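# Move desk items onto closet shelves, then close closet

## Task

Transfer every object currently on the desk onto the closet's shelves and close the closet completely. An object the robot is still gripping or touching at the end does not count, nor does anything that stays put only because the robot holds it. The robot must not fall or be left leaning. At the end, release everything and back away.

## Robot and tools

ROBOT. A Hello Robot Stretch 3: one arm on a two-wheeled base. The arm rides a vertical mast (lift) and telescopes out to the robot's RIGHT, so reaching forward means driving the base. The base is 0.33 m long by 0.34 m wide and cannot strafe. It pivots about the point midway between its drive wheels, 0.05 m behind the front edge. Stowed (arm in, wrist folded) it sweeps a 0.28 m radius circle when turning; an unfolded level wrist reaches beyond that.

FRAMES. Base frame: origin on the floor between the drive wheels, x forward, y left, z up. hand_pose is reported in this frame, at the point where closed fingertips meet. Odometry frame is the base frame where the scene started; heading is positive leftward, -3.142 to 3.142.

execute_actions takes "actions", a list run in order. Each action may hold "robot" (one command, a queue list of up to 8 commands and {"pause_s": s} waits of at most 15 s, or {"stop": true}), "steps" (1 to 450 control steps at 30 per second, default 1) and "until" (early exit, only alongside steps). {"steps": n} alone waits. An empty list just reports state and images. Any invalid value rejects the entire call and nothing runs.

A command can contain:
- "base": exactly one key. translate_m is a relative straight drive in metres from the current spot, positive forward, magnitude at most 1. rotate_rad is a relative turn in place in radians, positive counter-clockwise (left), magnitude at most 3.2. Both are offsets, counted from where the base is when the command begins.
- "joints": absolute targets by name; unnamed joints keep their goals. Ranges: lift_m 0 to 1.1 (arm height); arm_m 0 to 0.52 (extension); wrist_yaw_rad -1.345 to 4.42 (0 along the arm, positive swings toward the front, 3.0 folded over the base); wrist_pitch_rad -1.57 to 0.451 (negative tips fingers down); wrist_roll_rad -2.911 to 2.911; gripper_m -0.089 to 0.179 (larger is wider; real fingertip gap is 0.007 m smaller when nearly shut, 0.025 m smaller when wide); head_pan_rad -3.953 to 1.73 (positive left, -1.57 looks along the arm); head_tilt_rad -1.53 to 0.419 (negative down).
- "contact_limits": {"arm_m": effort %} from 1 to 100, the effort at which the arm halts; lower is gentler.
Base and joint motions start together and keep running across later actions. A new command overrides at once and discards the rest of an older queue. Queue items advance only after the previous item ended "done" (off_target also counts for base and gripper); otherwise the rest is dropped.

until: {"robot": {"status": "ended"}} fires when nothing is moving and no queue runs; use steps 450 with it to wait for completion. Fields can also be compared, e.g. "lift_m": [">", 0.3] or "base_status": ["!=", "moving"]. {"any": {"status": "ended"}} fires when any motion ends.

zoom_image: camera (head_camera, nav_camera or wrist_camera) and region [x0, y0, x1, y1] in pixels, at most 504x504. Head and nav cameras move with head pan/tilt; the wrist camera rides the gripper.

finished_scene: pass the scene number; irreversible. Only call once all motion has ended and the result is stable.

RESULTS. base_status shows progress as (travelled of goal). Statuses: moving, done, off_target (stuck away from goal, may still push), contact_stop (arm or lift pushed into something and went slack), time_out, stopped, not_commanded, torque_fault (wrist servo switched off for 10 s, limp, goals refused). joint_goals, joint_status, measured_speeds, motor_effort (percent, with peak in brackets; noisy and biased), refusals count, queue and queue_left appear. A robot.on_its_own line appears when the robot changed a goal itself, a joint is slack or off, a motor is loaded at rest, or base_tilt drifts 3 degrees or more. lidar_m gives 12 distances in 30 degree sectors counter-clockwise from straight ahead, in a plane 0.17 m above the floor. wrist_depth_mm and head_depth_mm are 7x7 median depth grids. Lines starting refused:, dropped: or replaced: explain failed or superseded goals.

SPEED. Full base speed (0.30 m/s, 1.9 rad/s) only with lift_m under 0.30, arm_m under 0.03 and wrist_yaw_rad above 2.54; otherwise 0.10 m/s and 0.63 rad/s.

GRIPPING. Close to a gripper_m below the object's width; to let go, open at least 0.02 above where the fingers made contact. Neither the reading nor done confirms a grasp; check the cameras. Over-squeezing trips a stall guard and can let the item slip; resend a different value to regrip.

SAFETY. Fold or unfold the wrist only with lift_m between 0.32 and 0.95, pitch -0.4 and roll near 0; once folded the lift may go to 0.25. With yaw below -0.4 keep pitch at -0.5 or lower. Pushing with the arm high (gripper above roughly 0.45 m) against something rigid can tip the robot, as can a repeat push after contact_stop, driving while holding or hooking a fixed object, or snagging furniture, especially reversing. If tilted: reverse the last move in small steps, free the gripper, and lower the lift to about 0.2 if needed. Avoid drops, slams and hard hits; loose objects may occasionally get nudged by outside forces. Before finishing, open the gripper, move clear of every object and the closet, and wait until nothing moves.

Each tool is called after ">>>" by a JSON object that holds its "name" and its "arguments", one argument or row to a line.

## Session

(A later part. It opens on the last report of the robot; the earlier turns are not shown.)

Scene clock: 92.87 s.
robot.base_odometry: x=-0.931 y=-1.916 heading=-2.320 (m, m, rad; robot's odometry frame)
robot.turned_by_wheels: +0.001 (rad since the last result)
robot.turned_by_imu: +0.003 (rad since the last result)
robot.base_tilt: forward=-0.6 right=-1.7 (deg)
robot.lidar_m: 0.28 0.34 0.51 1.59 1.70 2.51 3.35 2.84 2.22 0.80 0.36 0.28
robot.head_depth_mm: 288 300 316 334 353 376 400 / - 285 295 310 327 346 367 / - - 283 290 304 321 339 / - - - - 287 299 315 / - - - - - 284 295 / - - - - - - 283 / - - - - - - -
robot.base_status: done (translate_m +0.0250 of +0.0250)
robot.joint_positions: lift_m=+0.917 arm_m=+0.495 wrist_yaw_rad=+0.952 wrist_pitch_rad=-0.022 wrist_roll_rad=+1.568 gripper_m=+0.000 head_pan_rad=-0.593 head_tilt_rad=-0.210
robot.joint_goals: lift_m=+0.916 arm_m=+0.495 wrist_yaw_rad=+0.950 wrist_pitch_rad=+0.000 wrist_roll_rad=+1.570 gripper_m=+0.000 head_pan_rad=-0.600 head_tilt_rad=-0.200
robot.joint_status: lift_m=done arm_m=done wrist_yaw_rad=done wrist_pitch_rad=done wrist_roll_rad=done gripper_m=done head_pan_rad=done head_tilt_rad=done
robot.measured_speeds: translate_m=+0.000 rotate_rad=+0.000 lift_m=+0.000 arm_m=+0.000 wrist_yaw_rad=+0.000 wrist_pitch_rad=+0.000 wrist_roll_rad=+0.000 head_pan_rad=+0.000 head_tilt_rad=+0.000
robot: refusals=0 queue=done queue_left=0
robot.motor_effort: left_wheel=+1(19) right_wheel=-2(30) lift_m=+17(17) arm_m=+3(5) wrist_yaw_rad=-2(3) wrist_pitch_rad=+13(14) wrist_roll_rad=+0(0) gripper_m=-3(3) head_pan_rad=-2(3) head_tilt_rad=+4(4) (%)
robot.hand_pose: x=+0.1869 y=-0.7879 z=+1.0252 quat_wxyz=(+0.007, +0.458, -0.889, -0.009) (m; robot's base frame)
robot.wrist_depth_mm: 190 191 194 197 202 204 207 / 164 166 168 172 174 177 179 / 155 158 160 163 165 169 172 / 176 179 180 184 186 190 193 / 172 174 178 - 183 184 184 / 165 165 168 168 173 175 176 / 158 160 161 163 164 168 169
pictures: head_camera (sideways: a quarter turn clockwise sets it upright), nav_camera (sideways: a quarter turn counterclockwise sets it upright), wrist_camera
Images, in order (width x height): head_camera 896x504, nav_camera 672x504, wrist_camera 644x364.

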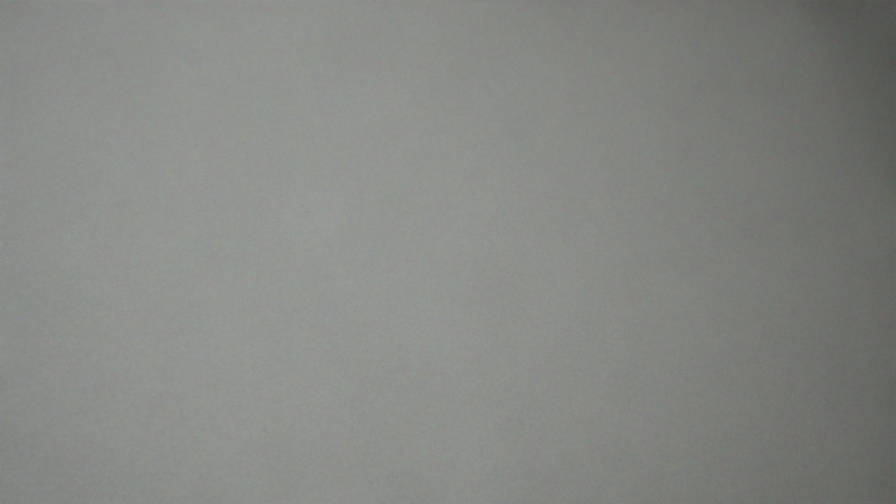

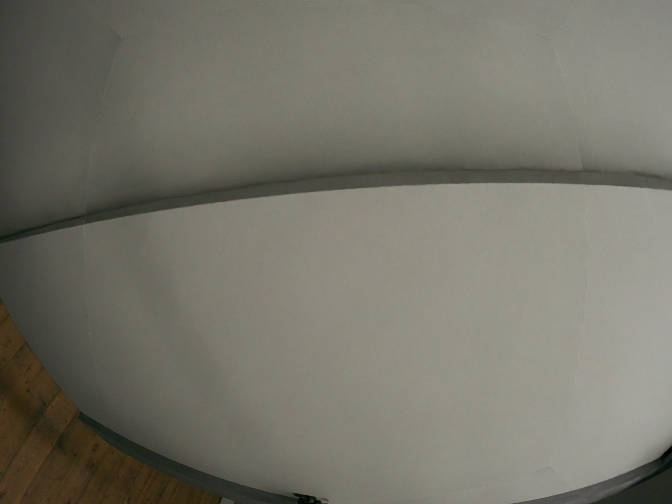

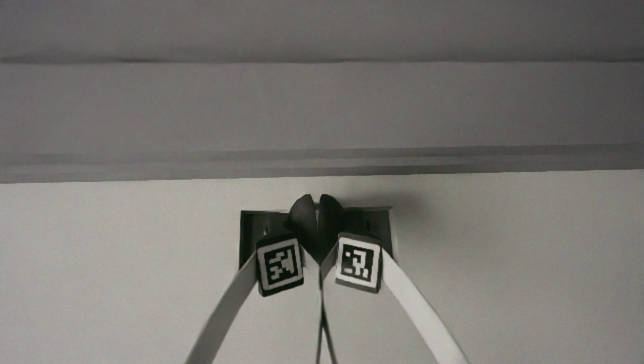

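>>> {"name": "execute_actions", "arguments": {
  "actions": [
    {"robot":[{"joints":{"arm_m":0.483}},{"base":{"translate_m":0.015}}],"steps":150,"until":{"robot":{"status":"ended"}}}
  ]
}}

Scene clock: 108.17 s.
robot.base_odometry: x=-0.941 y=-1.927 heading=-2.321 (m, m, rad; robot's odometry frame)
robot.turned_by_wheels: -0.001 (rad since the last result)
robot.turned_by_imu: -0.002 (rad since the last result)
robot.base_tilt: forward=-0.6 right=-1.7 (deg)
robot.lidar_m: 0.27 0.33 0.48 1.58 1.70 2.51 3.39 2.84 2.22 0.77 0.34 0.27
robot.head_depth_mm: - 286 299 315 334 354 378 / - - 284 293 309 327 347 / - - - - 289 303 320 / - - - - - 286 298 / - - - - - - 283 / - - - - - - - / - - - - - - -
robot.base_status: done (translate_m +0.0150 of +0.0150)
robot.joint_positions: lift_m=+0.917 arm_m=+0.483 wrist_yaw_rad=+0.911 wrist_pitch_rad=-0.023 wrist_roll_rad=+1.568 gripper_m=+0.000 head_pan_rad=-0.593 head_tilt_rad=-0.210
robot.joint_goals: lift_m=+0.916 arm_m=+0.483 wrist_yaw_rad=+0.950 wrist_pitch_rad=+0.000 wrist_roll_rad=+1.570 gripper_m=+0.000 head_pan_rad=-0.600 head_tilt_rad=-0.200
robot.joint_status: lift_m=done arm_m=done wrist_yaw_rad=done wrist_pitch_rad=done wrist_roll_rad=done gripper_m=done head_pan_rad=done head_tilt_rad=done
robot.measured_speeds: translate_m=+0.000 rotate_rad=+0.000 lift_m=+0.000 arm_m=+0.000 wrist_yaw_rad=+0.000 wrist_pitch_rad=+0.000 wrist_roll_rad=+0.000 head_pan_rad=+0.000 head_tilt_rad=+0.000
robot: refusals=0 queue=done queue_left=0
robot.on_its_own: left_wheel is at rest, and its effort (-21) is outside its rest range (-18 to +18); right_wheel is at rest, and its effort (+36) is outside its rest range (-18 to +18); wrist_yaw_rad is at rest, and its effort (+23) is outside its rest range (-12 to +12)
robot.motor_effort: left_wheel=-21(23) right_wheel=+36(35) lift_m=+17(17) arm_m=-2(4) wrist_yaw_rad=+23(24) wrist_pitch_rad=+13(13) wrist_roll_rad=+0(0) gripper_m=-2(3) head_pan_rad=-3(3) head_tilt_rad=+4(4) (%)
robot.hand_pose: x=+0.1807 y=-0.7849 z=+1.0250 quat_wxyz=(+0.007, +0.440, -0.898, -0.010) (m; robot's base frame)
robot.wrist_depth_mm: 191 194 197 199 203 208 210 / 163 166 169 169 172 175 177 / 156 157 160 162 164 166 169 / 174 175 179 183 185 188 191 / 169 171 175 - 179 177 181 / 160 161 163 164 169 170 171 / 153 154 156 157 159 162 163
pictures: head_camera (sideways: a quarter turn clockwise sets it upright), nav_camera (sideways: a quarter turn counterclockwise sets it upright), wrist_camera
Images, in order (width x height): head_camera 896x504, nav_camera 672x504, wrist_camera 644x364.

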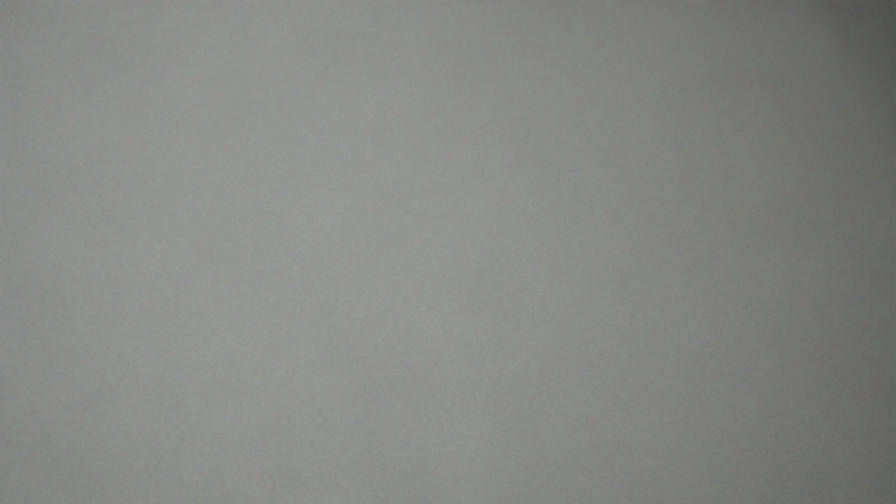

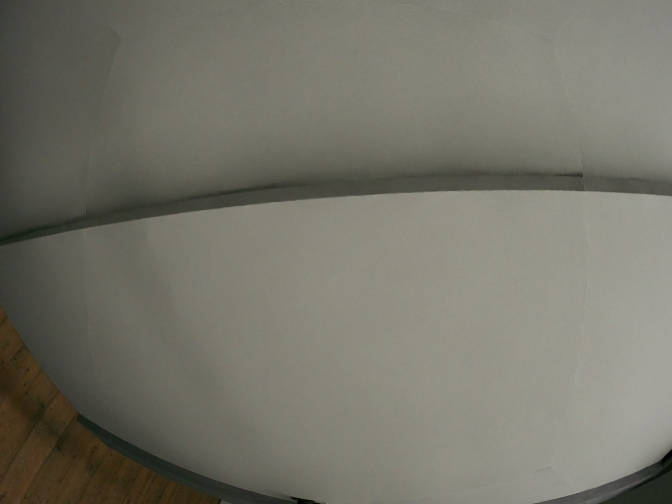

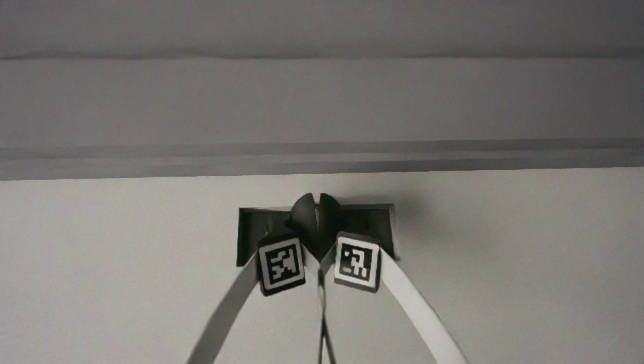

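>>> {"name": "execute_actions", "arguments": {
  "actions": [
    {"robot":{"joints":{"arm_m":0.03},"contact_limits":{"arm_m":25}},"steps":300,"until":{"robot":{"status":"ended"}}},
    {"robot":[{"base":{"translate_m":-0.1}},{"joints":{"head_pan_rad":-0.8,"head_tilt_rad":-0.3}}],"steps":150,"until":{"robot":{"status":"ended"}}}
  ]
}}

Scene clock: 118.63 s.
robot.base_odometry: x=-0.873 y=-1.854 heading=-2.320 (m, m, rad; robot's odometry frame)
robot.turned_by_wheels: +0.001 (rad since the last result)
robot.turned_by_imu: +0.002 (rad since the last result)
robot.base_tilt: forward=-0.6 right=-1.7 (deg)
robot.lidar_m: 0.36 0.44 0.64 1.60 1.71 2.52 3.26 2.80 2.21 0.99 0.47 0.36
robot.head_depth_mm: 495 533 576 625 684 758 846 / 448 478 511 550 595 640 714 / 409 434 461 493 530 570 621 / 376 397 419 445 473 509 545 / 346 365 385 406 430 459 489 / 323 338 355 374 394 417 441 / 302 315 330 345 363 382 404
robot.base_status: done (translate_m -0.1000 of -0.1000)
robot.joint_positions: lift_m=+0.917 arm_m=+0.030 wrist_yaw_rad=+0.893 wrist_pitch_rad=-0.020 wrist_roll_rad=+1.568 gripper_m=+0.000 head_pan_rad=-0.793 head_tilt_rad=-0.296
robot.joint_goals: lift_m=+0.916 arm_m=+0.030 wrist_yaw_rad=+0.894 wrist_pitch_rad=+0.000 wrist_roll_rad=+1.570 gripper_m=+0.000 head_pan_rad=-0.800 head_tilt_rad=-0.300
robot.joint_status: lift_m=done arm_m=done wrist_yaw_rad=done wrist_pitch_rad=done wrist_roll_rad=done gripper_m=done head_pan_rad=done head_tilt_rad=done
robot.measured_speeds: translate_m=+0.000 rotate_rad=+0.000 lift_m=+0.000 arm_m=+0.000 wrist_yaw_rad=+0.000 wrist_pitch_rad=+0.000 wrist_roll_rad=+0.000 head_pan_rad=+0.000 head_tilt_rad=+0.000
robot: refusals=0 queue=done queue_left=0
robot.on_its_own: wrist_yaw_rad is held at +0.894, not at your +0.950, by its stall guard, which is not easing now
robot.motor_effort: left_wheel=+1(21) right_wheel=-2(35) lift_m=+17(17) arm_m=-2(7) wrist_yaw_rad=-1(25) wrist_pitch_rad=+12(15) wrist_roll_rad=+0(0) gripper_m=-3(3) head_pan_rad=-2(15) head_tilt_rad=-1(10) (%)
robot.contact_limits: arm_m 25 (drawing in: default 15, maximum 25; extending or still: default 22, maximum 35)
robot.hand_pose: x=+0.1779 y=-0.3356 z=+1.0256 quat_wxyz=(+0.006, +0.432, -0.902, -0.009) (m; robot's base frame)
robot.wrist_depth_mm: 385 390 394 397 411 411 421 / 364 366 374 377 380 384 390 / 339 348 347 350 354 358 361 / 322 320 325 334 335 338 340 / 301 306 308 - 318 320 323 / 287 289 292 295 302 302 305 / 275 279 279 282 283 288 288
pictures: head_camera (sideways: a quarter turn clockwise sets it upright), nav_camera (sideways: a quarter turn counterclockwise sets it upright), wrist_camera
Images, in order (width x height): head_camera 896x504, nav_camera 672x504, wrist_camera 644x364.

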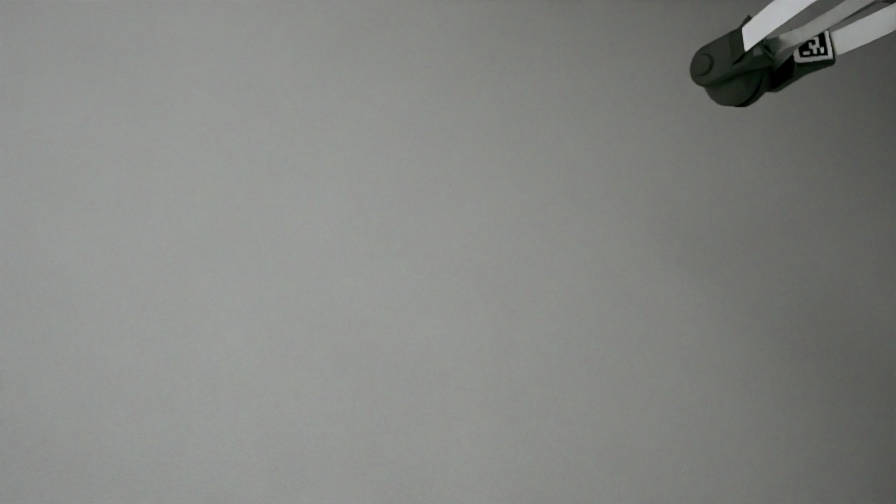

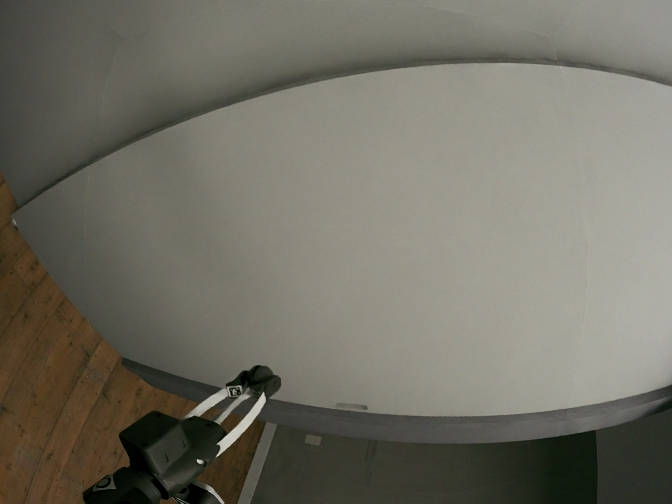

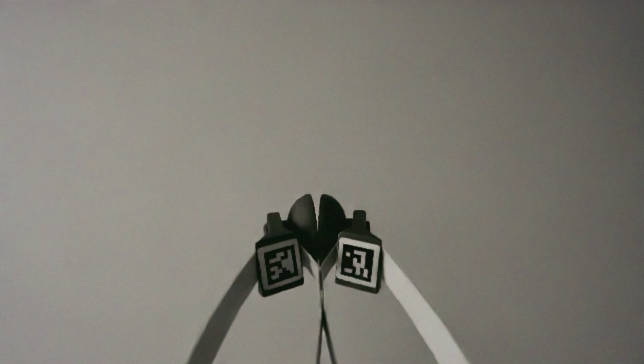

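>>> {"name": "execute_actions", "arguments": {
  "actions": [
    {"robot":{"base":{"translate_m":-0.4},"joints":{"head_pan_rad":-0.3,"head_tilt_rad":-0.2}},"steps":250,"until":{"robot":{"status":"ended"}}}
  ]
}}

Scene clock: 127.77 s.
robot.base_odometry: x=-0.601 y=-1.561 heading=-2.320 (m, m, rad; robot's odometry frame)
robot.turned_by_wheels: +0.000 (rad since the last result)
robot.turned_by_imu: -0.002 (rad since the last result)
robot.base_tilt: forward=-0.6 right=-1.7 (deg)
robot.lidar_m: 0.76 0.86 1.16 1.63 1.75 2.57 3.29 2.77 2.17 2.14 0.99 0.77
robot.head_depth_mm: 705 735 774 809 852 898 946 / 687 717 749 786 824 869 921 / 672 698 732 768 802 843 890 / 658 684 715 745 779 823 863 / 642 668 699 727 761 797 839 / 630 653 680 711 742 782 822 / 645 669 701 738 769 807 843
robot.base_status: done (translate_m -0.4000 of -0.4000)
robot.joint_positions: lift_m=+0.917 arm_m=+0.030 wrist_yaw_rad=+0.893 wrist_pitch_rad=-0.020 wrist_roll_rad=+1.568 gripper_m=+0.000 head_pan_rad=-0.307 head_tilt_rad=-0.211
robot.joint_goals: lift_m=+0.916 arm_m=+0.030 wrist_yaw_rad=+0.894 wrist_pitch_rad=+0.000 wrist_roll_rad=+1.570 gripper_m=+0.000 head_pan_rad=-0.300 head_tilt_rad=-0.200
robot.joint_status: lift_m=done arm_m=done wrist_yaw_rad=done wrist_pitch_rad=done wrist_roll_rad=done gripper_m=done head_pan_rad=done head_tilt_rad=done
robot.measured_speeds: translate_m=+0.000 rotate_rad=+0.000 lift_m=+0.000 arm_m=+0.000 wrist_yaw_rad=+0.000 wrist_pitch_rad=+0.000 wrist_roll_rad=+0.000 head_pan_rad=+0.000 head_tilt_rad=+0.000
robot: refusals=0 queue=done queue_left=0
robot.on_its_own: wrist_yaw_rad is held at +0.894, not at your +0.950, by its stall guard, which is not easing now
robot.motor_effort: left_wheel=+2(4) right_wheel=-2(4) lift_m=+17(17) arm_m=-3(2) wrist_yaw_rad=+0(0) wrist_pitch_rad=+12(12) wrist_roll_rad=+0(0) gripper_m=-3(3) head_pan_rad=+1(19) head_tilt_rad=+4(10) (%)
robot.contact_limits: arm_m 25 (drawing in: default 15, maximum 25; extending or still: default 22, maximum 35)
robot.hand_pose: x=+0.1779 y=-0.3356 z=+1.0256 quat_wxyz=(+0.006, +0.432, -0.902, -0.009) (m; robot's base frame)
robot.wrist_depth_mm: - - - - - - - / 794 786 803 843 832 862 871 / 753 773 803 800 814 813 837 / 732 709 748 756 757 771 761 / 681 697 690 - 729 715 707 / 650 643 660 654 671 696 671 / 610 623 622 624 651 633 672
pictures: head_camera (sideways: a quarter turn clockwise sets it upright), nav_camera (sideways: a quarter turn counterclockwise sets it upright), wrist_camera
Images, in order (width x height): head_camera 896x504, nav_camera 672x504, wrist_camera 644x364.

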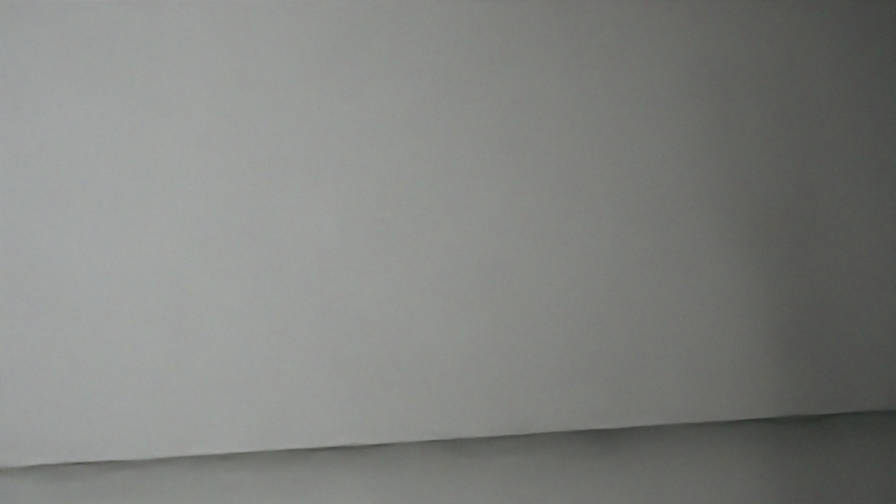

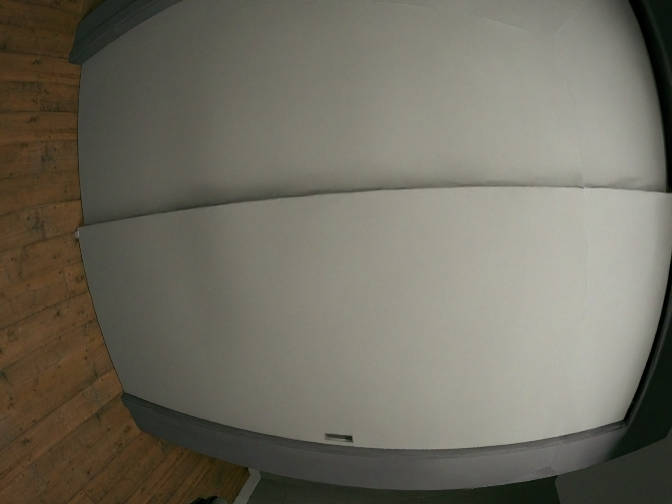

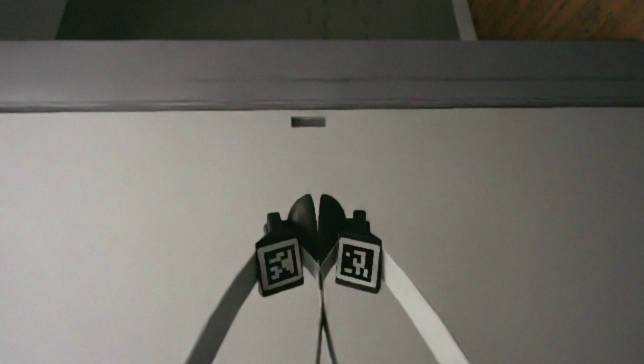

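>>> {"name": "execute_actions", "arguments": {
  "actions": [
    {"robot":{"joints":{"wrist_yaw_rad":1.5,"wrist_roll_rad":0,"wrist_pitch_rad":0,"arm_m":0.45}},"steps":250,"until":{"robot":{"status":"ended"}}},
    {"robot":{"base":{"translate_m":0.25}},"steps":250,"until":{"robot":{"status":"ended"}}}
  ]
}}

Scene clock: 142.30 s.
robot.base_odometry: x=-0.771 y=-1.744 heading=-2.320 (m, m, rad; robot's odometry frame)
robot.turned_by_wheels: +0.000 (rad since the last result)
robot.turned_by_imu: +0.003 (rad since the last result)
robot.base_tilt: forward=-0.6 right=-1.7 (deg)
robot.lidar_m: 0.51 0.60 0.87 1.61 1.72 2.53 3.09 2.80 2.19 2.16 0.66 0.52
robot.head_depth_mm: 456 476 498 525 551 578 612 / 444 465 486 508 535 563 592 / 436 455 475 496 520 545 576 / 426 444 462 483 506 531 559 / 417 434 452 471 492 515 542 / 408 424 441 463 486 512 564 / 437 457 473 495 516 540 566
robot.base_status: done (translate_m +0.2500 of +0.2500)
robot.joint_positions: lift_m=+0.917 arm_m=+0.450 wrist_yaw_rad=+1.498 wrist_pitch_rad=-0.020 wrist_roll_rad=+0.005 gripper_m=+0.000 head_pan_rad=-0.307 head_tilt_rad=-0.211
robot.joint_goals: lift_m=+0.916 arm_m=+0.450 wrist_yaw_rad=+1.500 wrist_pitch_rad=+0.000 wrist_roll_rad=+0.000 gripper_m=+0.000 head_pan_rad=-0.300 head_tilt_rad=-0.200
robot.joint_status: lift_m=done arm_m=done wrist_yaw_rad=done wrist_pitch_rad=done wrist_roll_rad=done gripper_m=done head_pan_rad=done head_tilt_rad=done
robot.measured_speeds: translate_m=+0.000 rotate_rad=+0.000 lift_m=+0.000 arm_m=+0.000 wrist_yaw_rad=+0.000 wrist_pitch_rad=+0.000 wrist_roll_rad=+0.000 head_pan_rad=+0.000 head_tilt_rad=+0.000
robot: refusals=0 queue=done queue_left=0
robot.motor_effort: left_wheel=+1(5) right_wheel=-2(3) lift_m=+17(17) arm_m=+4(0) wrist_yaw_rad=+0(0) wrist_pitch_rad=+12(12) wrist_roll_rad=-3(5) gripper_m=-3(3) head_pan_rad=+3(3) head_tilt_rad=+4(4) (%)
robot.hand_pose: x=+0.2337 y=-0.6132 z=+1.0259 quat_wxyz=(+0.522, +0.488, -0.514, +0.475) (m; robot's base frame)
robot.wrist_depth_mm: 344 336 341 343 344 321 326 / 351 353 354 355 354 331 341 / 366 367 372 368 367 346 357 / 381 377 380 379 383 357 368 / 399 400 399 - 396 379 384 / 412 408 421 419 420 388 399 / 434 429 438 436 441 419 416
pictures: head_camera (sideways: a quarter turn clockwise sets it upright), nav_camera (sideways: a quarter turn counterclockwise sets it upright), wrist_camera
Images, in order (width x height): head_camera 896x504, nav_camera 672x504, wrist_camera 644x364.

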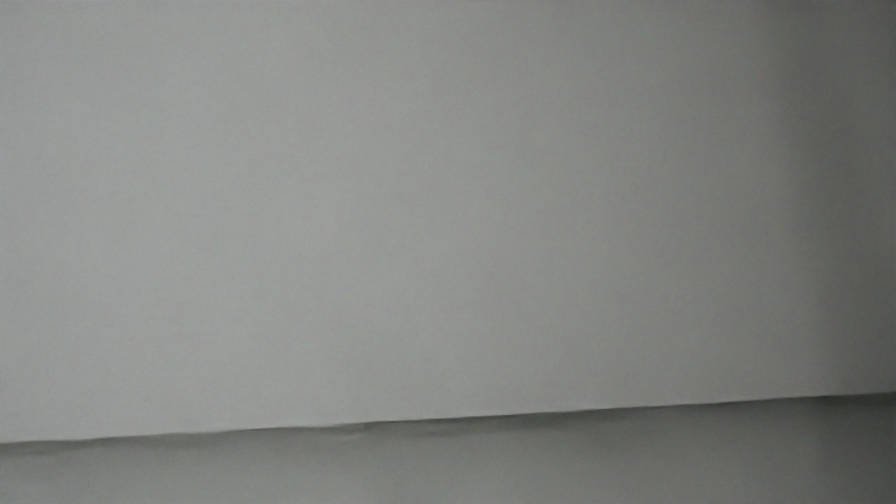

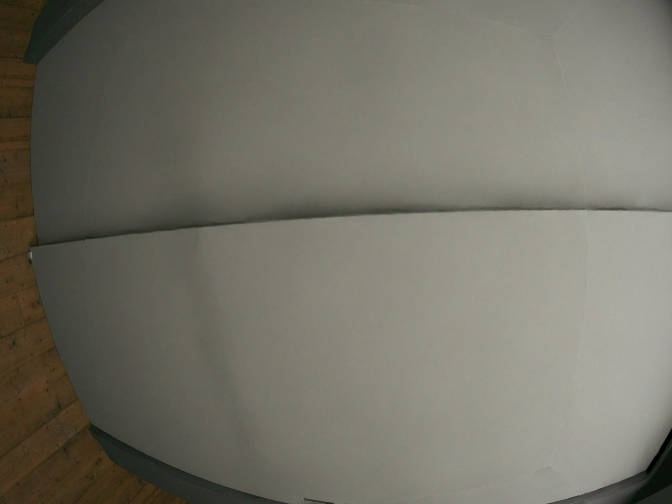

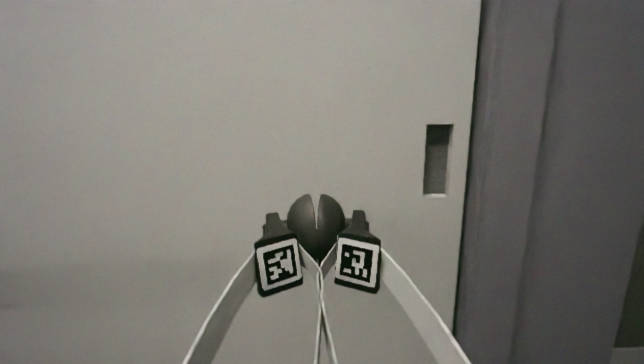

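>>> {"name": "execute_actions", "arguments": {
  "actions": [
    {"robot":{"joints":{"wrist_yaw_rad":1.35,"arm_m":0.52}},"steps":250,"until":{"robot":{"status":"ended"}}},
    {"robot":{"base":{"translate_m":0.13}},"steps":250,"until":{"robot":{"status":"ended"}}}
  ]
}}

Scene clock: 149.70 s.
robot.base_odometry: x=-0.860 y=-1.840 heading=-2.320 (m, m, rad; robot's odometry frame)
robot.turned_by_wheels: +0.000 (rad since the last result)
robot.turned_by_imu: +0.001 (rad since the last result)
robot.base_tilt: forward=-0.5 right=-1.7 (deg)
robot.lidar_m: 0.38 0.46 0.67 1.60 1.71 2.52 3.25 2.79 2.21 1.05 0.50 0.39
robot.head_depth_mm: 328 342 359 376 394 417 440 / 320 334 350 366 383 404 427 / 313 326 341 356 373 393 414 / 307 318 332 348 364 382 402 / 299 311 324 339 354 372 389 / 294 309 323 360 386 405 428 / 327 340 353 368 384 401 420
robot.base_status: done (translate_m +0.1300 of +0.1300)
robot.joint_positions: lift_m=+0.917 arm_m=+0.517 wrist_yaw_rad=+1.352 wrist_pitch_rad=-0.020 wrist_roll_rad=+0.005 gripper_m=+0.000 head_pan_rad=-0.307 head_tilt_rad=-0.211
robot.joint_goals: lift_m=+0.916 arm_m=+0.520 wrist_yaw_rad=+1.350 wrist_pitch_rad=+0.000 wrist_roll_rad=+0.000 gripper_m=+0.000 head_pan_rad=-0.300 head_tilt_rad=-0.200
robot.joint_status: lift_m=done arm_m=done wrist_yaw_rad=done wrist_pitch_rad=done wrist_roll_rad=done gripper_m=done head_pan_rad=done head_tilt_rad=done
robot.measured_speeds: translate_m=+0.000 rotate_rad=+0.000 lift_m=+0.000 arm_m=+0.000 wrist_yaw_rad=+0.000 wrist_pitch_rad=+0.000 wrist_roll_rad=+0.000 head_pan_rad=+0.000 head_tilt_rad=+0.000
robot: refusals=0 queue=done queue_left=0
robot.motor_effort: left_wheel=+1(5) right_wheel=-2(4) lift_m=+17(16) arm_m=+3(4) wrist_yaw_rad=-2(4) wrist_pitch_rad=+12(12) wrist_roll_rad=-3(3) gripper_m=-3(3) head_pan_rad=+3(3) head_tilt_rad=+3(3) (%)
robot.hand_pose: x=+0.2282 y=-0.7172 z=+1.0259 quat_wxyz=(+0.555, +0.449, -0.548, +0.436) (m; robot's base frame)
robot.wrist_depth_mm: 198 206 214 223 227 213 235 / 204 213 220 231 237 221 247 / 212 220 229 239 244 231 257 / 219 229 235 248 253 252 270 / 228 237 247 - 265 265 280 / 235 245 253 268 262 281 295 / 245 253 268 281 289 292 315
pictures: head_camera (sideways: a quarter turn clockwise sets it upright), nav_camera (sideways: a quarter turn counterclockwise sets it upright), wrist_camera
Images, in order (width x height): head_camera 896x504, nav_camera 672x504, wrist_camera 644x364.

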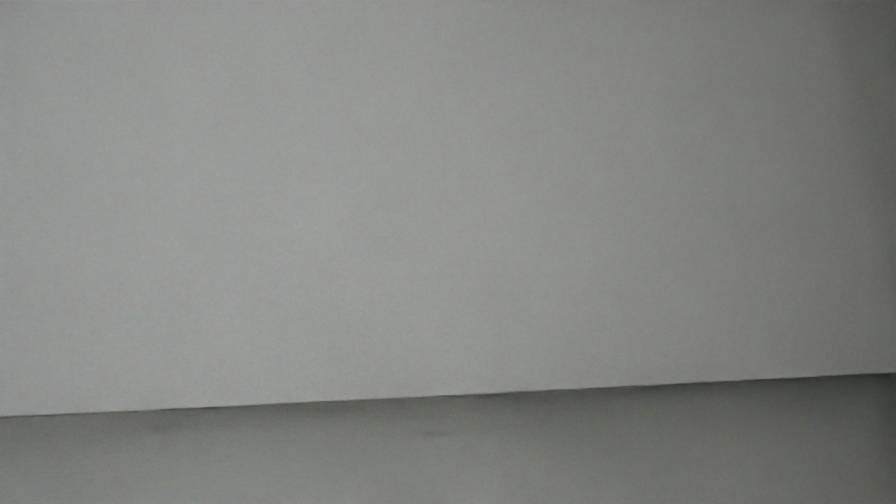

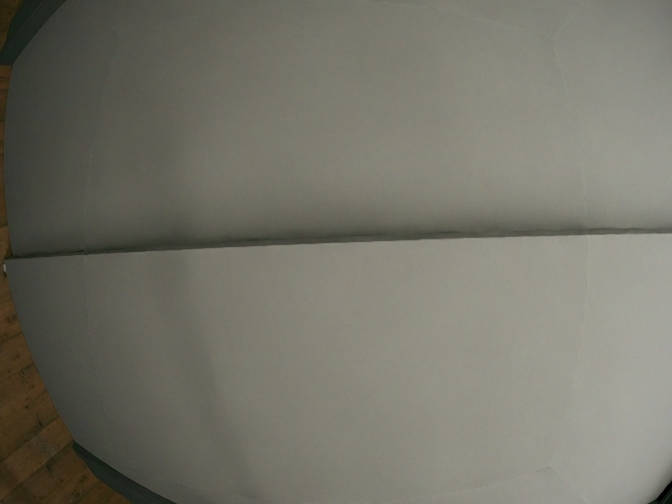

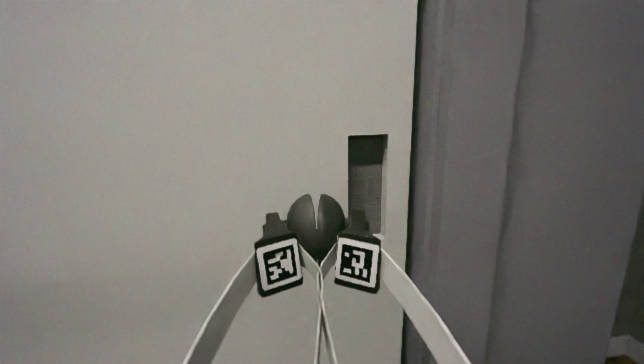

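>>> {"name": "execute_actions", "arguments": {
  "actions": [
    {"robot":{"joints":{"wrist_yaw_rad":1.24}},"steps":250,"until":{"robot":{"status":"ended"}}},
    {"robot":{"base":{"translate_m":0.07}},"steps":250,"until":{"robot":{"status":"ended"}}}
  ]
}}

Scene clock: 156.50 s.
robot.base_odometry: x=-0.907 y=-1.891 heading=-2.320 (m, m, rad; robot's odometry frame)
robot.turned_by_wheels: +0.000 (rad since the last result)
robot.turned_by_imu: +0.001 (rad since the last result)
robot.base_tilt: forward=-0.5 right=-1.7 (deg)
robot.lidar_m: 0.31 0.38 0.56 1.59 1.70 2.51 3.31 2.80 2.21 0.85 0.40 0.32
robot.head_depth_mm: - - 284 296 312 329 348 / - - - 289 304 319 337 / - - - 284 295 310 327 / - - - - 288 302 316 / - - - - 282 293 308 / - 283 293 306 319 336 352 / - - 288 300 313 327 342
robot.base_status: done (translate_m +0.0700 of +0.0700)
robot.joint_positions: lift_m=+0.917 arm_m=+0.517 wrist_yaw_rad=+1.242 wrist_pitch_rad=-0.020 wrist_roll_rad=+0.005 gripper_m=+0.000 head_pan_rad=-0.307 head_tilt_rad=-0.211
robot.joint_goals: lift_m=+0.916 arm_m=+0.520 wrist_yaw_rad=+1.240 wrist_pitch_rad=+0.000 wrist_roll_rad=+0.000 gripper_m=+0.000 head_pan_rad=-0.300 head_tilt_rad=-0.200
robot.joint_status: lift_m=done arm_m=done wrist_yaw_rad=done wrist_pitch_rad=done wrist_roll_rad=done gripper_m=done head_pan_rad=done head_tilt_rad=done
robot.measured_speeds: translate_m=+0.000 rotate_rad=+0.000 lift_m=+0.000 arm_m=+0.000 wrist_yaw_rad=+0.000 wrist_pitch_rad=+0.000 wrist_roll_rad=+0.000 head_pan_rad=+0.000 head_tilt_rad=+0.000
robot: refusals=0 queue=done queue_left=0
robot.motor_effort: left_wheel=+0(5) right_wheel=+0(4) lift_m=+17(17) arm_m=+4(4) wrist_yaw_rad=-2(3) wrist_pitch_rad=+12(12) wrist_roll_rad=-3(3) gripper_m=-3(3) head_pan_rad=+2(2) head_tilt_rad=+4(4) (%)
robot.hand_pose: x=+0.2206 y=-0.7441 z=+1.0259 quat_wxyz=(+0.578, +0.418, -0.572, +0.405) (m; robot's base frame)
robot.wrist_depth_mm: 136 143 152 164 173 158 189 / 141 147 157 169 179 165 199 / 144 152 162 176 187 172 205 / 149 157 168 182 195 180 217 / 153 162 174 - 200 189 229 / 159 168 179 200 205 197 242 / 165 174 191 207 219 209 258
pictures: head_camera (sideways: a quarter turn clockwise sets it upright), nav_camera (sideways: a quarter turn counterclockwise sets it upright), wrist_camera
Images, in order (width x height): head_camera 896x504, nav_camera 672x504, wrist_camera 644x364.

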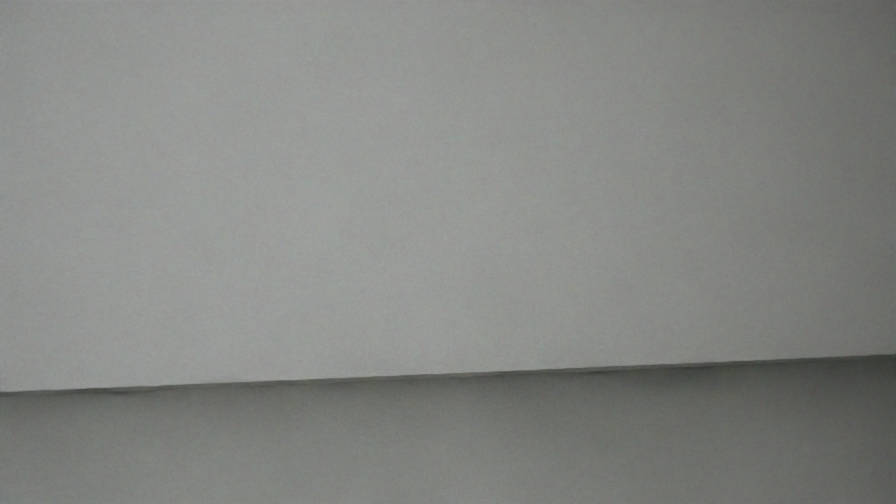

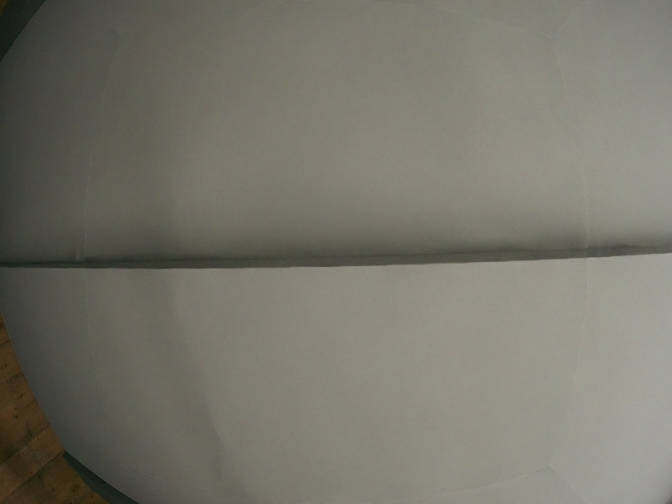

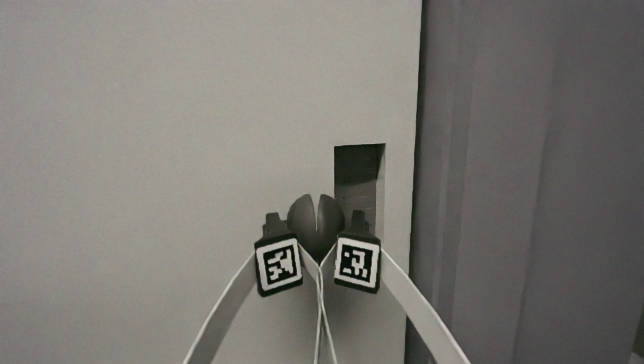

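>>> {"name": "execute_actions", "arguments": {
  "actions": [
    {"robot":{"joints":{"wrist_yaw_rad":1.13}},"steps":250,"until":{"robot":{"status":"ended"}}},
    {"robot":{"base":{"translate_m":0.025}},"steps":250,"until":{"robot":{"status":"ended"}}}
  ]
}}

Scene clock: 161.40 s.
robot.base_odometry: x=-0.924 y=-1.909 heading=-2.321 (m, m, rad; robot's odometry frame)
robot.turned_by_wheels: -0.001 (rad since the last result)
robot.turned_by_imu: -0.009 (rad since the last result)
robot.base_tilt: forward=-0.6 right=-1.8 (deg)
robot.lidar_m: 0.29 0.36 0.52 1.59 1.69 2.48 3.76 2.83 2.22 0.84 0.38 0.29
robot.head_depth_mm: - - - - 288 304 321 / - - - - 283 294 311 / - - - - - 286 301 / - - - - - 282 292 / - - - - - - 284 / - - - 284 296 311 326 / - - - 282 289 302 317
robot.base_status: done (translate_m +0.0249 of +0.0250)
robot.joint_positions: lift_m=+0.917 arm_m=+0.517 wrist_yaw_rad=+1.126 wrist_pitch_rad=-0.025 wrist_roll_rad=+0.005 gripper_m=+0.000 head_pan_rad=-0.307 head_tilt_rad=-0.210
robot.joint_goals: lift_m=+0.916 arm_m=+0.520 wrist_yaw_rad=+1.130 wrist_pitch_rad=+0.000 wrist_roll_rad=+0.000 gripper_m=+0.000 head_pan_rad=-0.300 head_tilt_rad=-0.200
robot.joint_status: lift_m=done arm_m=done wrist_yaw_rad=done wrist_pitch_rad=done wrist_roll_rad=done gripper_m=done head_pan_rad=done head_tilt_rad=done
robot.measured_speeds: translate_m=+0.000 rotate_rad=+0.000 lift_m=+0.000 arm_m=+0.000 wrist_yaw_rad=+0.000 wrist_pitch_rad=+0.000 wrist_roll_rad=+0.000 head_pan_rad=+0.000 head_tilt_rad=+0.000
robot: refusals=0 queue=done queue_left=0
robot.on_its_own: left_wheel is at rest, and its effort (-21) is outside its rest range (-18 to +18); right_wheel is at rest, and its effort (+39) is outside its rest range (-18 to +18)
robot.motor_effort: left_wheel=-21(26) right_wheel=+39(44) lift_m=+17(17) arm_m=+4(3) wrist_yaw_rad=+2(4) wrist_pitch_rad=+15(15) wrist_roll_rad=-3(3) gripper_m=-4(4) head_pan_rad=+3(3) head_tilt_rad=+3(4) (%)
robot.hand_pose: x=+0.2093 y=-0.7716 z=+1.0247 quat_wxyz=(+0.602, +0.386, -0.594, +0.369) (m; robot's base frame)
robot.wrist_depth_mm: 123 130 144 159 155 165 212 / 126 134 148 164 160 190 223 / 129 139 154 174 166 199 237 / 133 143 158 186 173 211 253 / 137 148 163 - 182 221 - / 141 152 168 200 189 233 - / 145 158 180 200 199 251 -
pictures: head_camera (sideways: a quarter turn clockwise sets it upright), nav_camera (sideways: a quarter turn counterclockwise sets it upright), wrist_camera
Images, in order (width x height): head_camera 896x504, nav_camera 672x504, wrist_camera 644x364.

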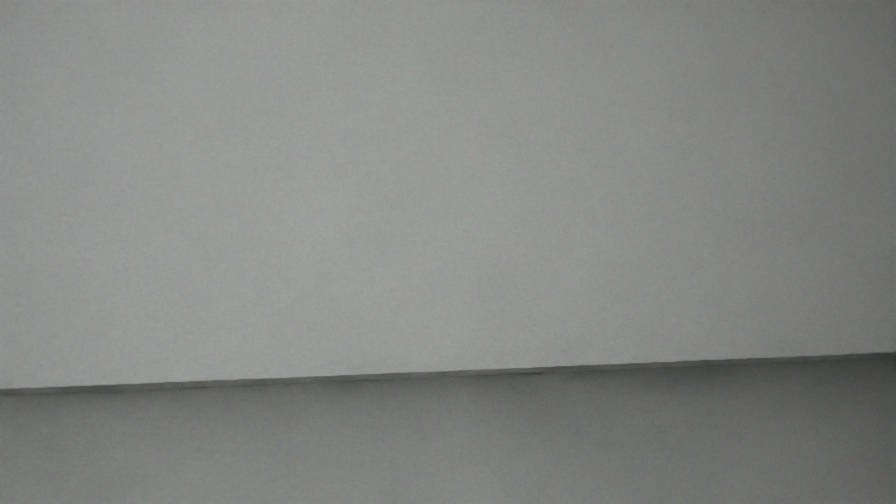

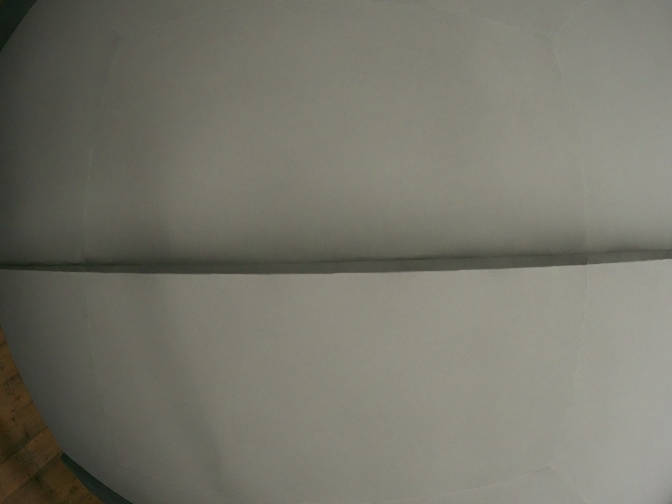

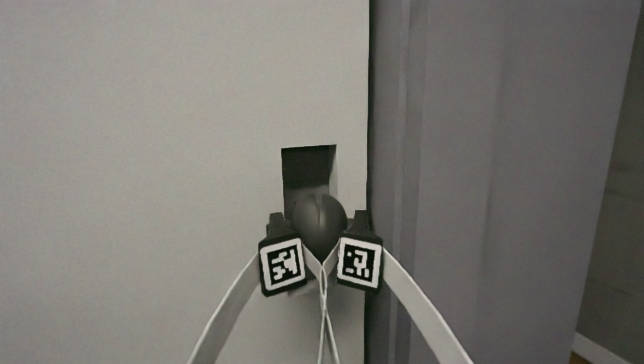

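>>> {"name": "execute_actions", "arguments": {
  "actions": [
    {"robot":[{"joints":{"arm_m":0.505}},{"base":{"translate_m":0.012}},{"joints":{"arm_m":0.42},"contact_limits":{"arm_m":25}}],"steps":250,"until":{"robot":{"status":"ended"}}}
  ]
}}

Scene clock: 168.03 s.
robot.base_odometry: x=-0.932 y=-1.918 heading=-2.320 (m, m, rad; robot's odometry frame)
robot.turned_by_wheels: +0.001 (rad since the last result)
robot.turned_by_imu: -0.009 (rad since the last result)
robot.base_tilt: forward=-0.6 right=-1.7 (deg)
robot.lidar_m: 0.28 0.34 0.50 1.59 1.68 2.45 3.34 2.85 2.22 0.84 0.37 0.29
robot.head_depth_mm: - - - - 282 291 308 / - - - - - 284 298 / - - - - - - 288 / - - - - - - 283 / - - - - - - - / - - - - 284 297 312 / - - - - 282 290 304
robot.base_status: done (translate_m +0.0120 of +0.0120)
robot.joint_positions: lift_m=+0.916 arm_m=+0.420 wrist_yaw_rad=+1.114 wrist_pitch_rad=-0.022 wrist_roll_rad=+0.005 gripper_m=+0.000 head_pan_rad=-0.307 head_tilt_rad=-0.210
robot.joint_goals: lift_m=+0.916 arm_m=+0.420 wrist_yaw_rad=+1.130 wrist_pitch_rad=+0.000 wrist_roll_rad=+0.000 gripper_m=+0.000 head_pan_rad=-0.300 head_tilt_rad=-0.200
robot.joint_status: lift_m=done arm_m=done wrist_yaw_rad=done wrist_pitch_rad=done wrist_roll_rad=done gripper_m=done head_pan_rad=done head_tilt_rad=done
robot.measured_speeds: translate_m=+0.000 rotate_rad=+0.000 lift_m=+0.000 arm_m=+0.000 wrist_yaw_rad=+0.000 wrist_pitch_rad=+0.000 wrist_roll_rad=+0.000 head_pan_rad=+0.000 head_tilt_rad=+0.000
robot: refusals=0 queue=done queue_left=0
robot.motor_effort: left_wheel=-4(29) right_wheel=+7(46) lift_m=+17(17) arm_m=-3(4) wrist_yaw_rad=+9(30) wrist_pitch_rad=+13(16) wrist_roll_rad=-3(3) gripper_m=-3(5) head_pan_rad=+2(3) head_tilt_rad=+2(3) (%)
robot.contact_limits: arm_m 25 (drawing in: default 15, maximum 25; extending or still: default 22, maximum 35)
robot.hand_pose: x=+0.2080 y=-0.6783 z=+1.0255 quat_wxyz=(+0.603, +0.381, -0.597, +0.366) (m; robot's base frame)
robot.wrist_depth_mm: 123 132 146 163 185 199 224 / 127 136 151 169 193 203 239 / 130 139 156 176 202 208 252 / 134 144 160 182 220 217 268 / 137 149 166 - 232 225 287 / 141 154 169 199 237 237 307 / 146 160 184 204 238 248 331
pictures: head_camera (sideways: a quarter turn clockwise sets it upright), nav_camera (sideways: a quarter turn counterclockwise sets it upright), wrist_camera
Images, in order (width x height): head_camera 896x504, nav_camera 672x504, wrist_camera 644x364.

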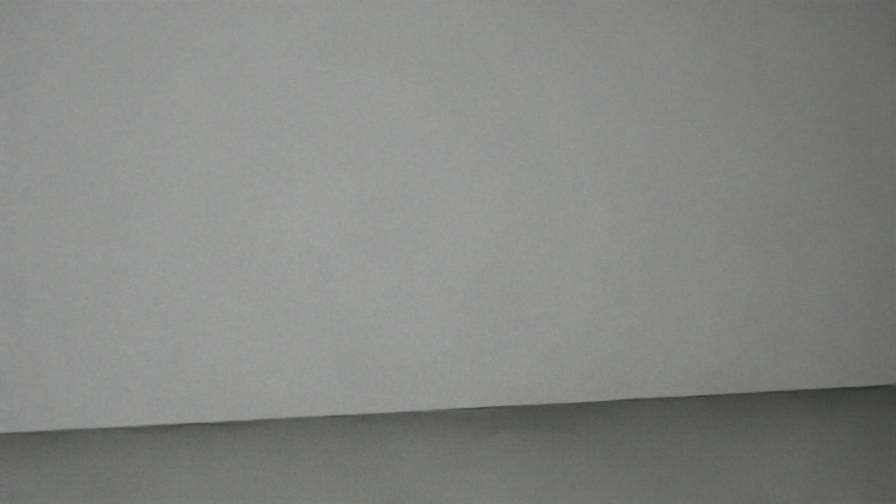

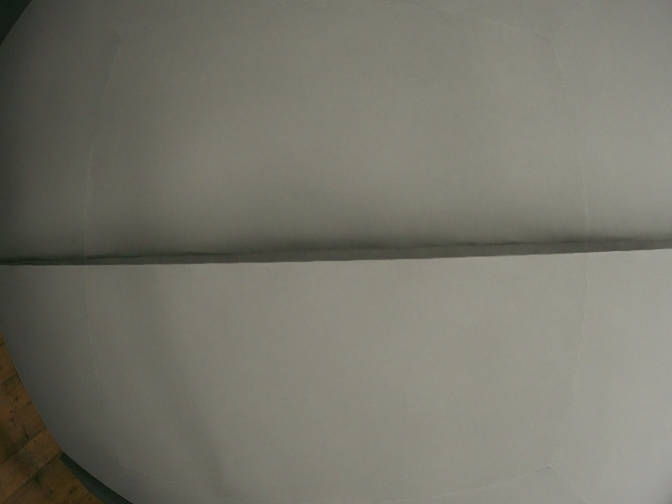

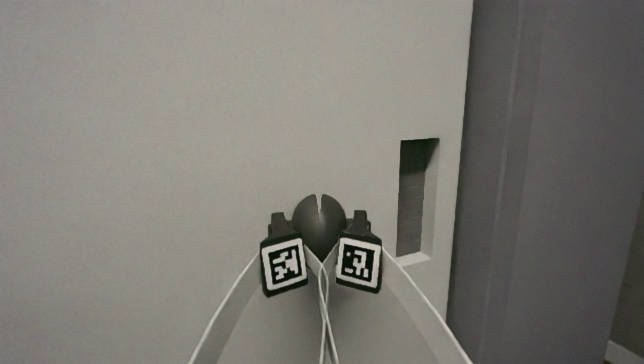

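>>> {"name": "execute_actions", "arguments": {
  "actions": [
    {"robot":[{"base":{"translate_m":-0.45}},{"base":{"rotate_rad":-0.35},"joints":{"wrist_yaw_rad":1.75,"arm_m":0.3}},{"base":{"translate_m":0.4}},{"base":{"rotate_rad":0.23}},{"joints":{"arm_m":0.48}}],"steps":450,"until":{"robot":{"status":"ended"}}}
  ]
}}

Scene clock: 189.63 s.
robot.base_odometry: x=-0.982 y=-1.770 heading=-2.440 (m, m, rad; robot's odometry frame)
robot.turned_by_wheels: -0.120 (rad since the last result)
robot.turned_by_imu: -0.117 (rad since the last result)
robot.base_tilt: forward=-0.5 right=-1.7 (deg)
robot.lidar_m: 0.34 0.35 0.53 1.08 1.78 2.36 3.71 3.01 2.14 2.04 0.51 0.36
robot.head_depth_mm: 318 333 349 367 386 410 433 / 305 319 334 350 369 388 411 / 294 306 320 335 351 369 390 / 284 295 307 321 335 352 370 / - 285 295 308 322 337 354 / - - 285 296 309 323 338 / - - - 286 297 310 324
robot.base_status: done (rotate_rad +0.2299 of +0.2300)
robot.joint_positions: lift_m=+0.916 arm_m=+0.412 wrist_yaw_rad=+1.748 wrist_pitch_rad=-0.022 wrist_roll_rad=+0.005 gripper_m=+0.000 head_pan_rad=-0.307 head_tilt_rad=-0.210
robot.joint_goals: lift_m=+0.916 arm_m=+0.480 wrist_yaw_rad=+1.750 wrist_pitch_rad=+0.000 wrist_roll_rad=+0.000 gripper_m=+0.000 head_pan_rad=-0.300 head_tilt_rad=-0.200
robot.joint_status: lift_m=done arm_m=moving wrist_yaw_rad=done wrist_pitch_rad=done wrist_roll_rad=done gripper_m=done head_pan_rad=done head_tilt_rad=done
robot.measured_speeds: translate_m=+0.000 rotate_rad=+0.000 lift_m=+0.000 arm_m=+0.139 wrist_yaw_rad=+0.000 wrist_pitch_rad=+0.000 wrist_roll_rad=+0.000 head_pan_rad=+0.000 head_tilt_rad=+0.000
robot: refusals=0 queue=running queue_left=0
robot.motor_effort: left_wheel=-2(9) right_wheel=+2(11) lift_m=+17(17) arm_m=+6(3) wrist_yaw_rad=+0(10) wrist_pitch_rad=+13(13) wrist_roll_rad=-3(3) gripper_m=-2(3) head_pan_rad=+2(1) head_tilt_rad=+4(3) (%)
robot.hand_pose: x=+0.2303 y=-0.5122 z=+1.0256 quat_wxyz=(+0.459, +0.549, -0.449, +0.536) (m; robot's base frame)
robot.wrist_depth_mm: 287 281 272 266 257 240 222 / 301 293 283 273 267 243 233 / 311 304 291 287 274 251 243 / 331 316 306 295 290 251 251 / 344 331 319 - 301 261 264 / 358 344 336 325 308 271 276 / 374 361 343 337 330 282 286
pictures: head_camera (sideways: a quarter turn clockwise sets it upright), nav_camera (sideways: a quarter turn counterclockwise sets it upright), wrist_camera
Images, in order (width x height): head_camera 896x504, nav_camera 672x504, wrist_camera 644x364.

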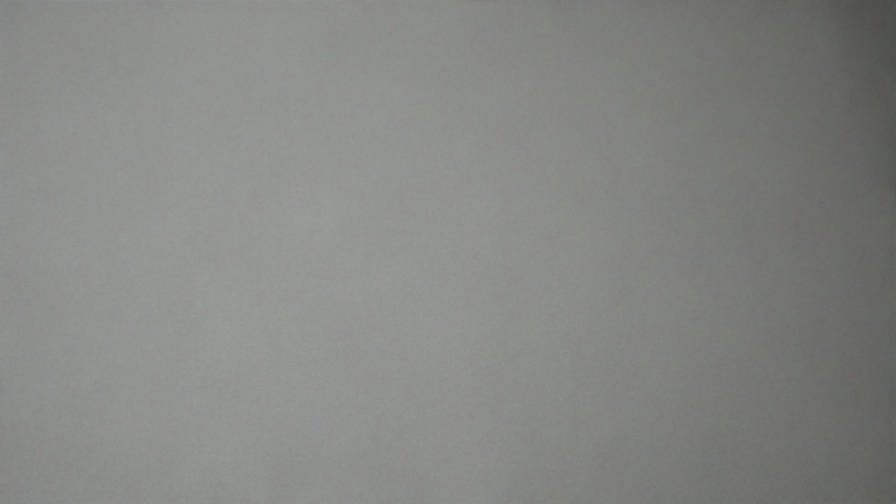

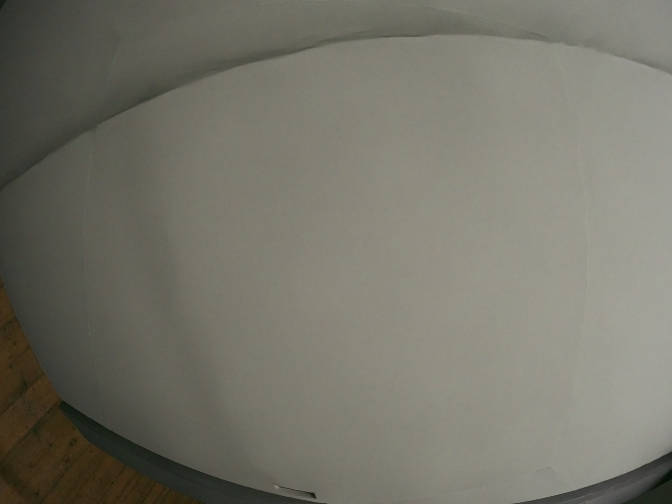

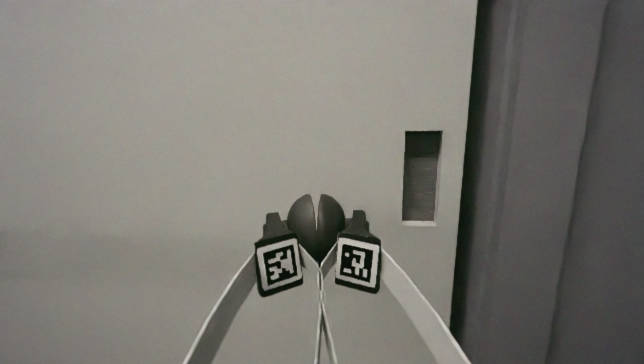

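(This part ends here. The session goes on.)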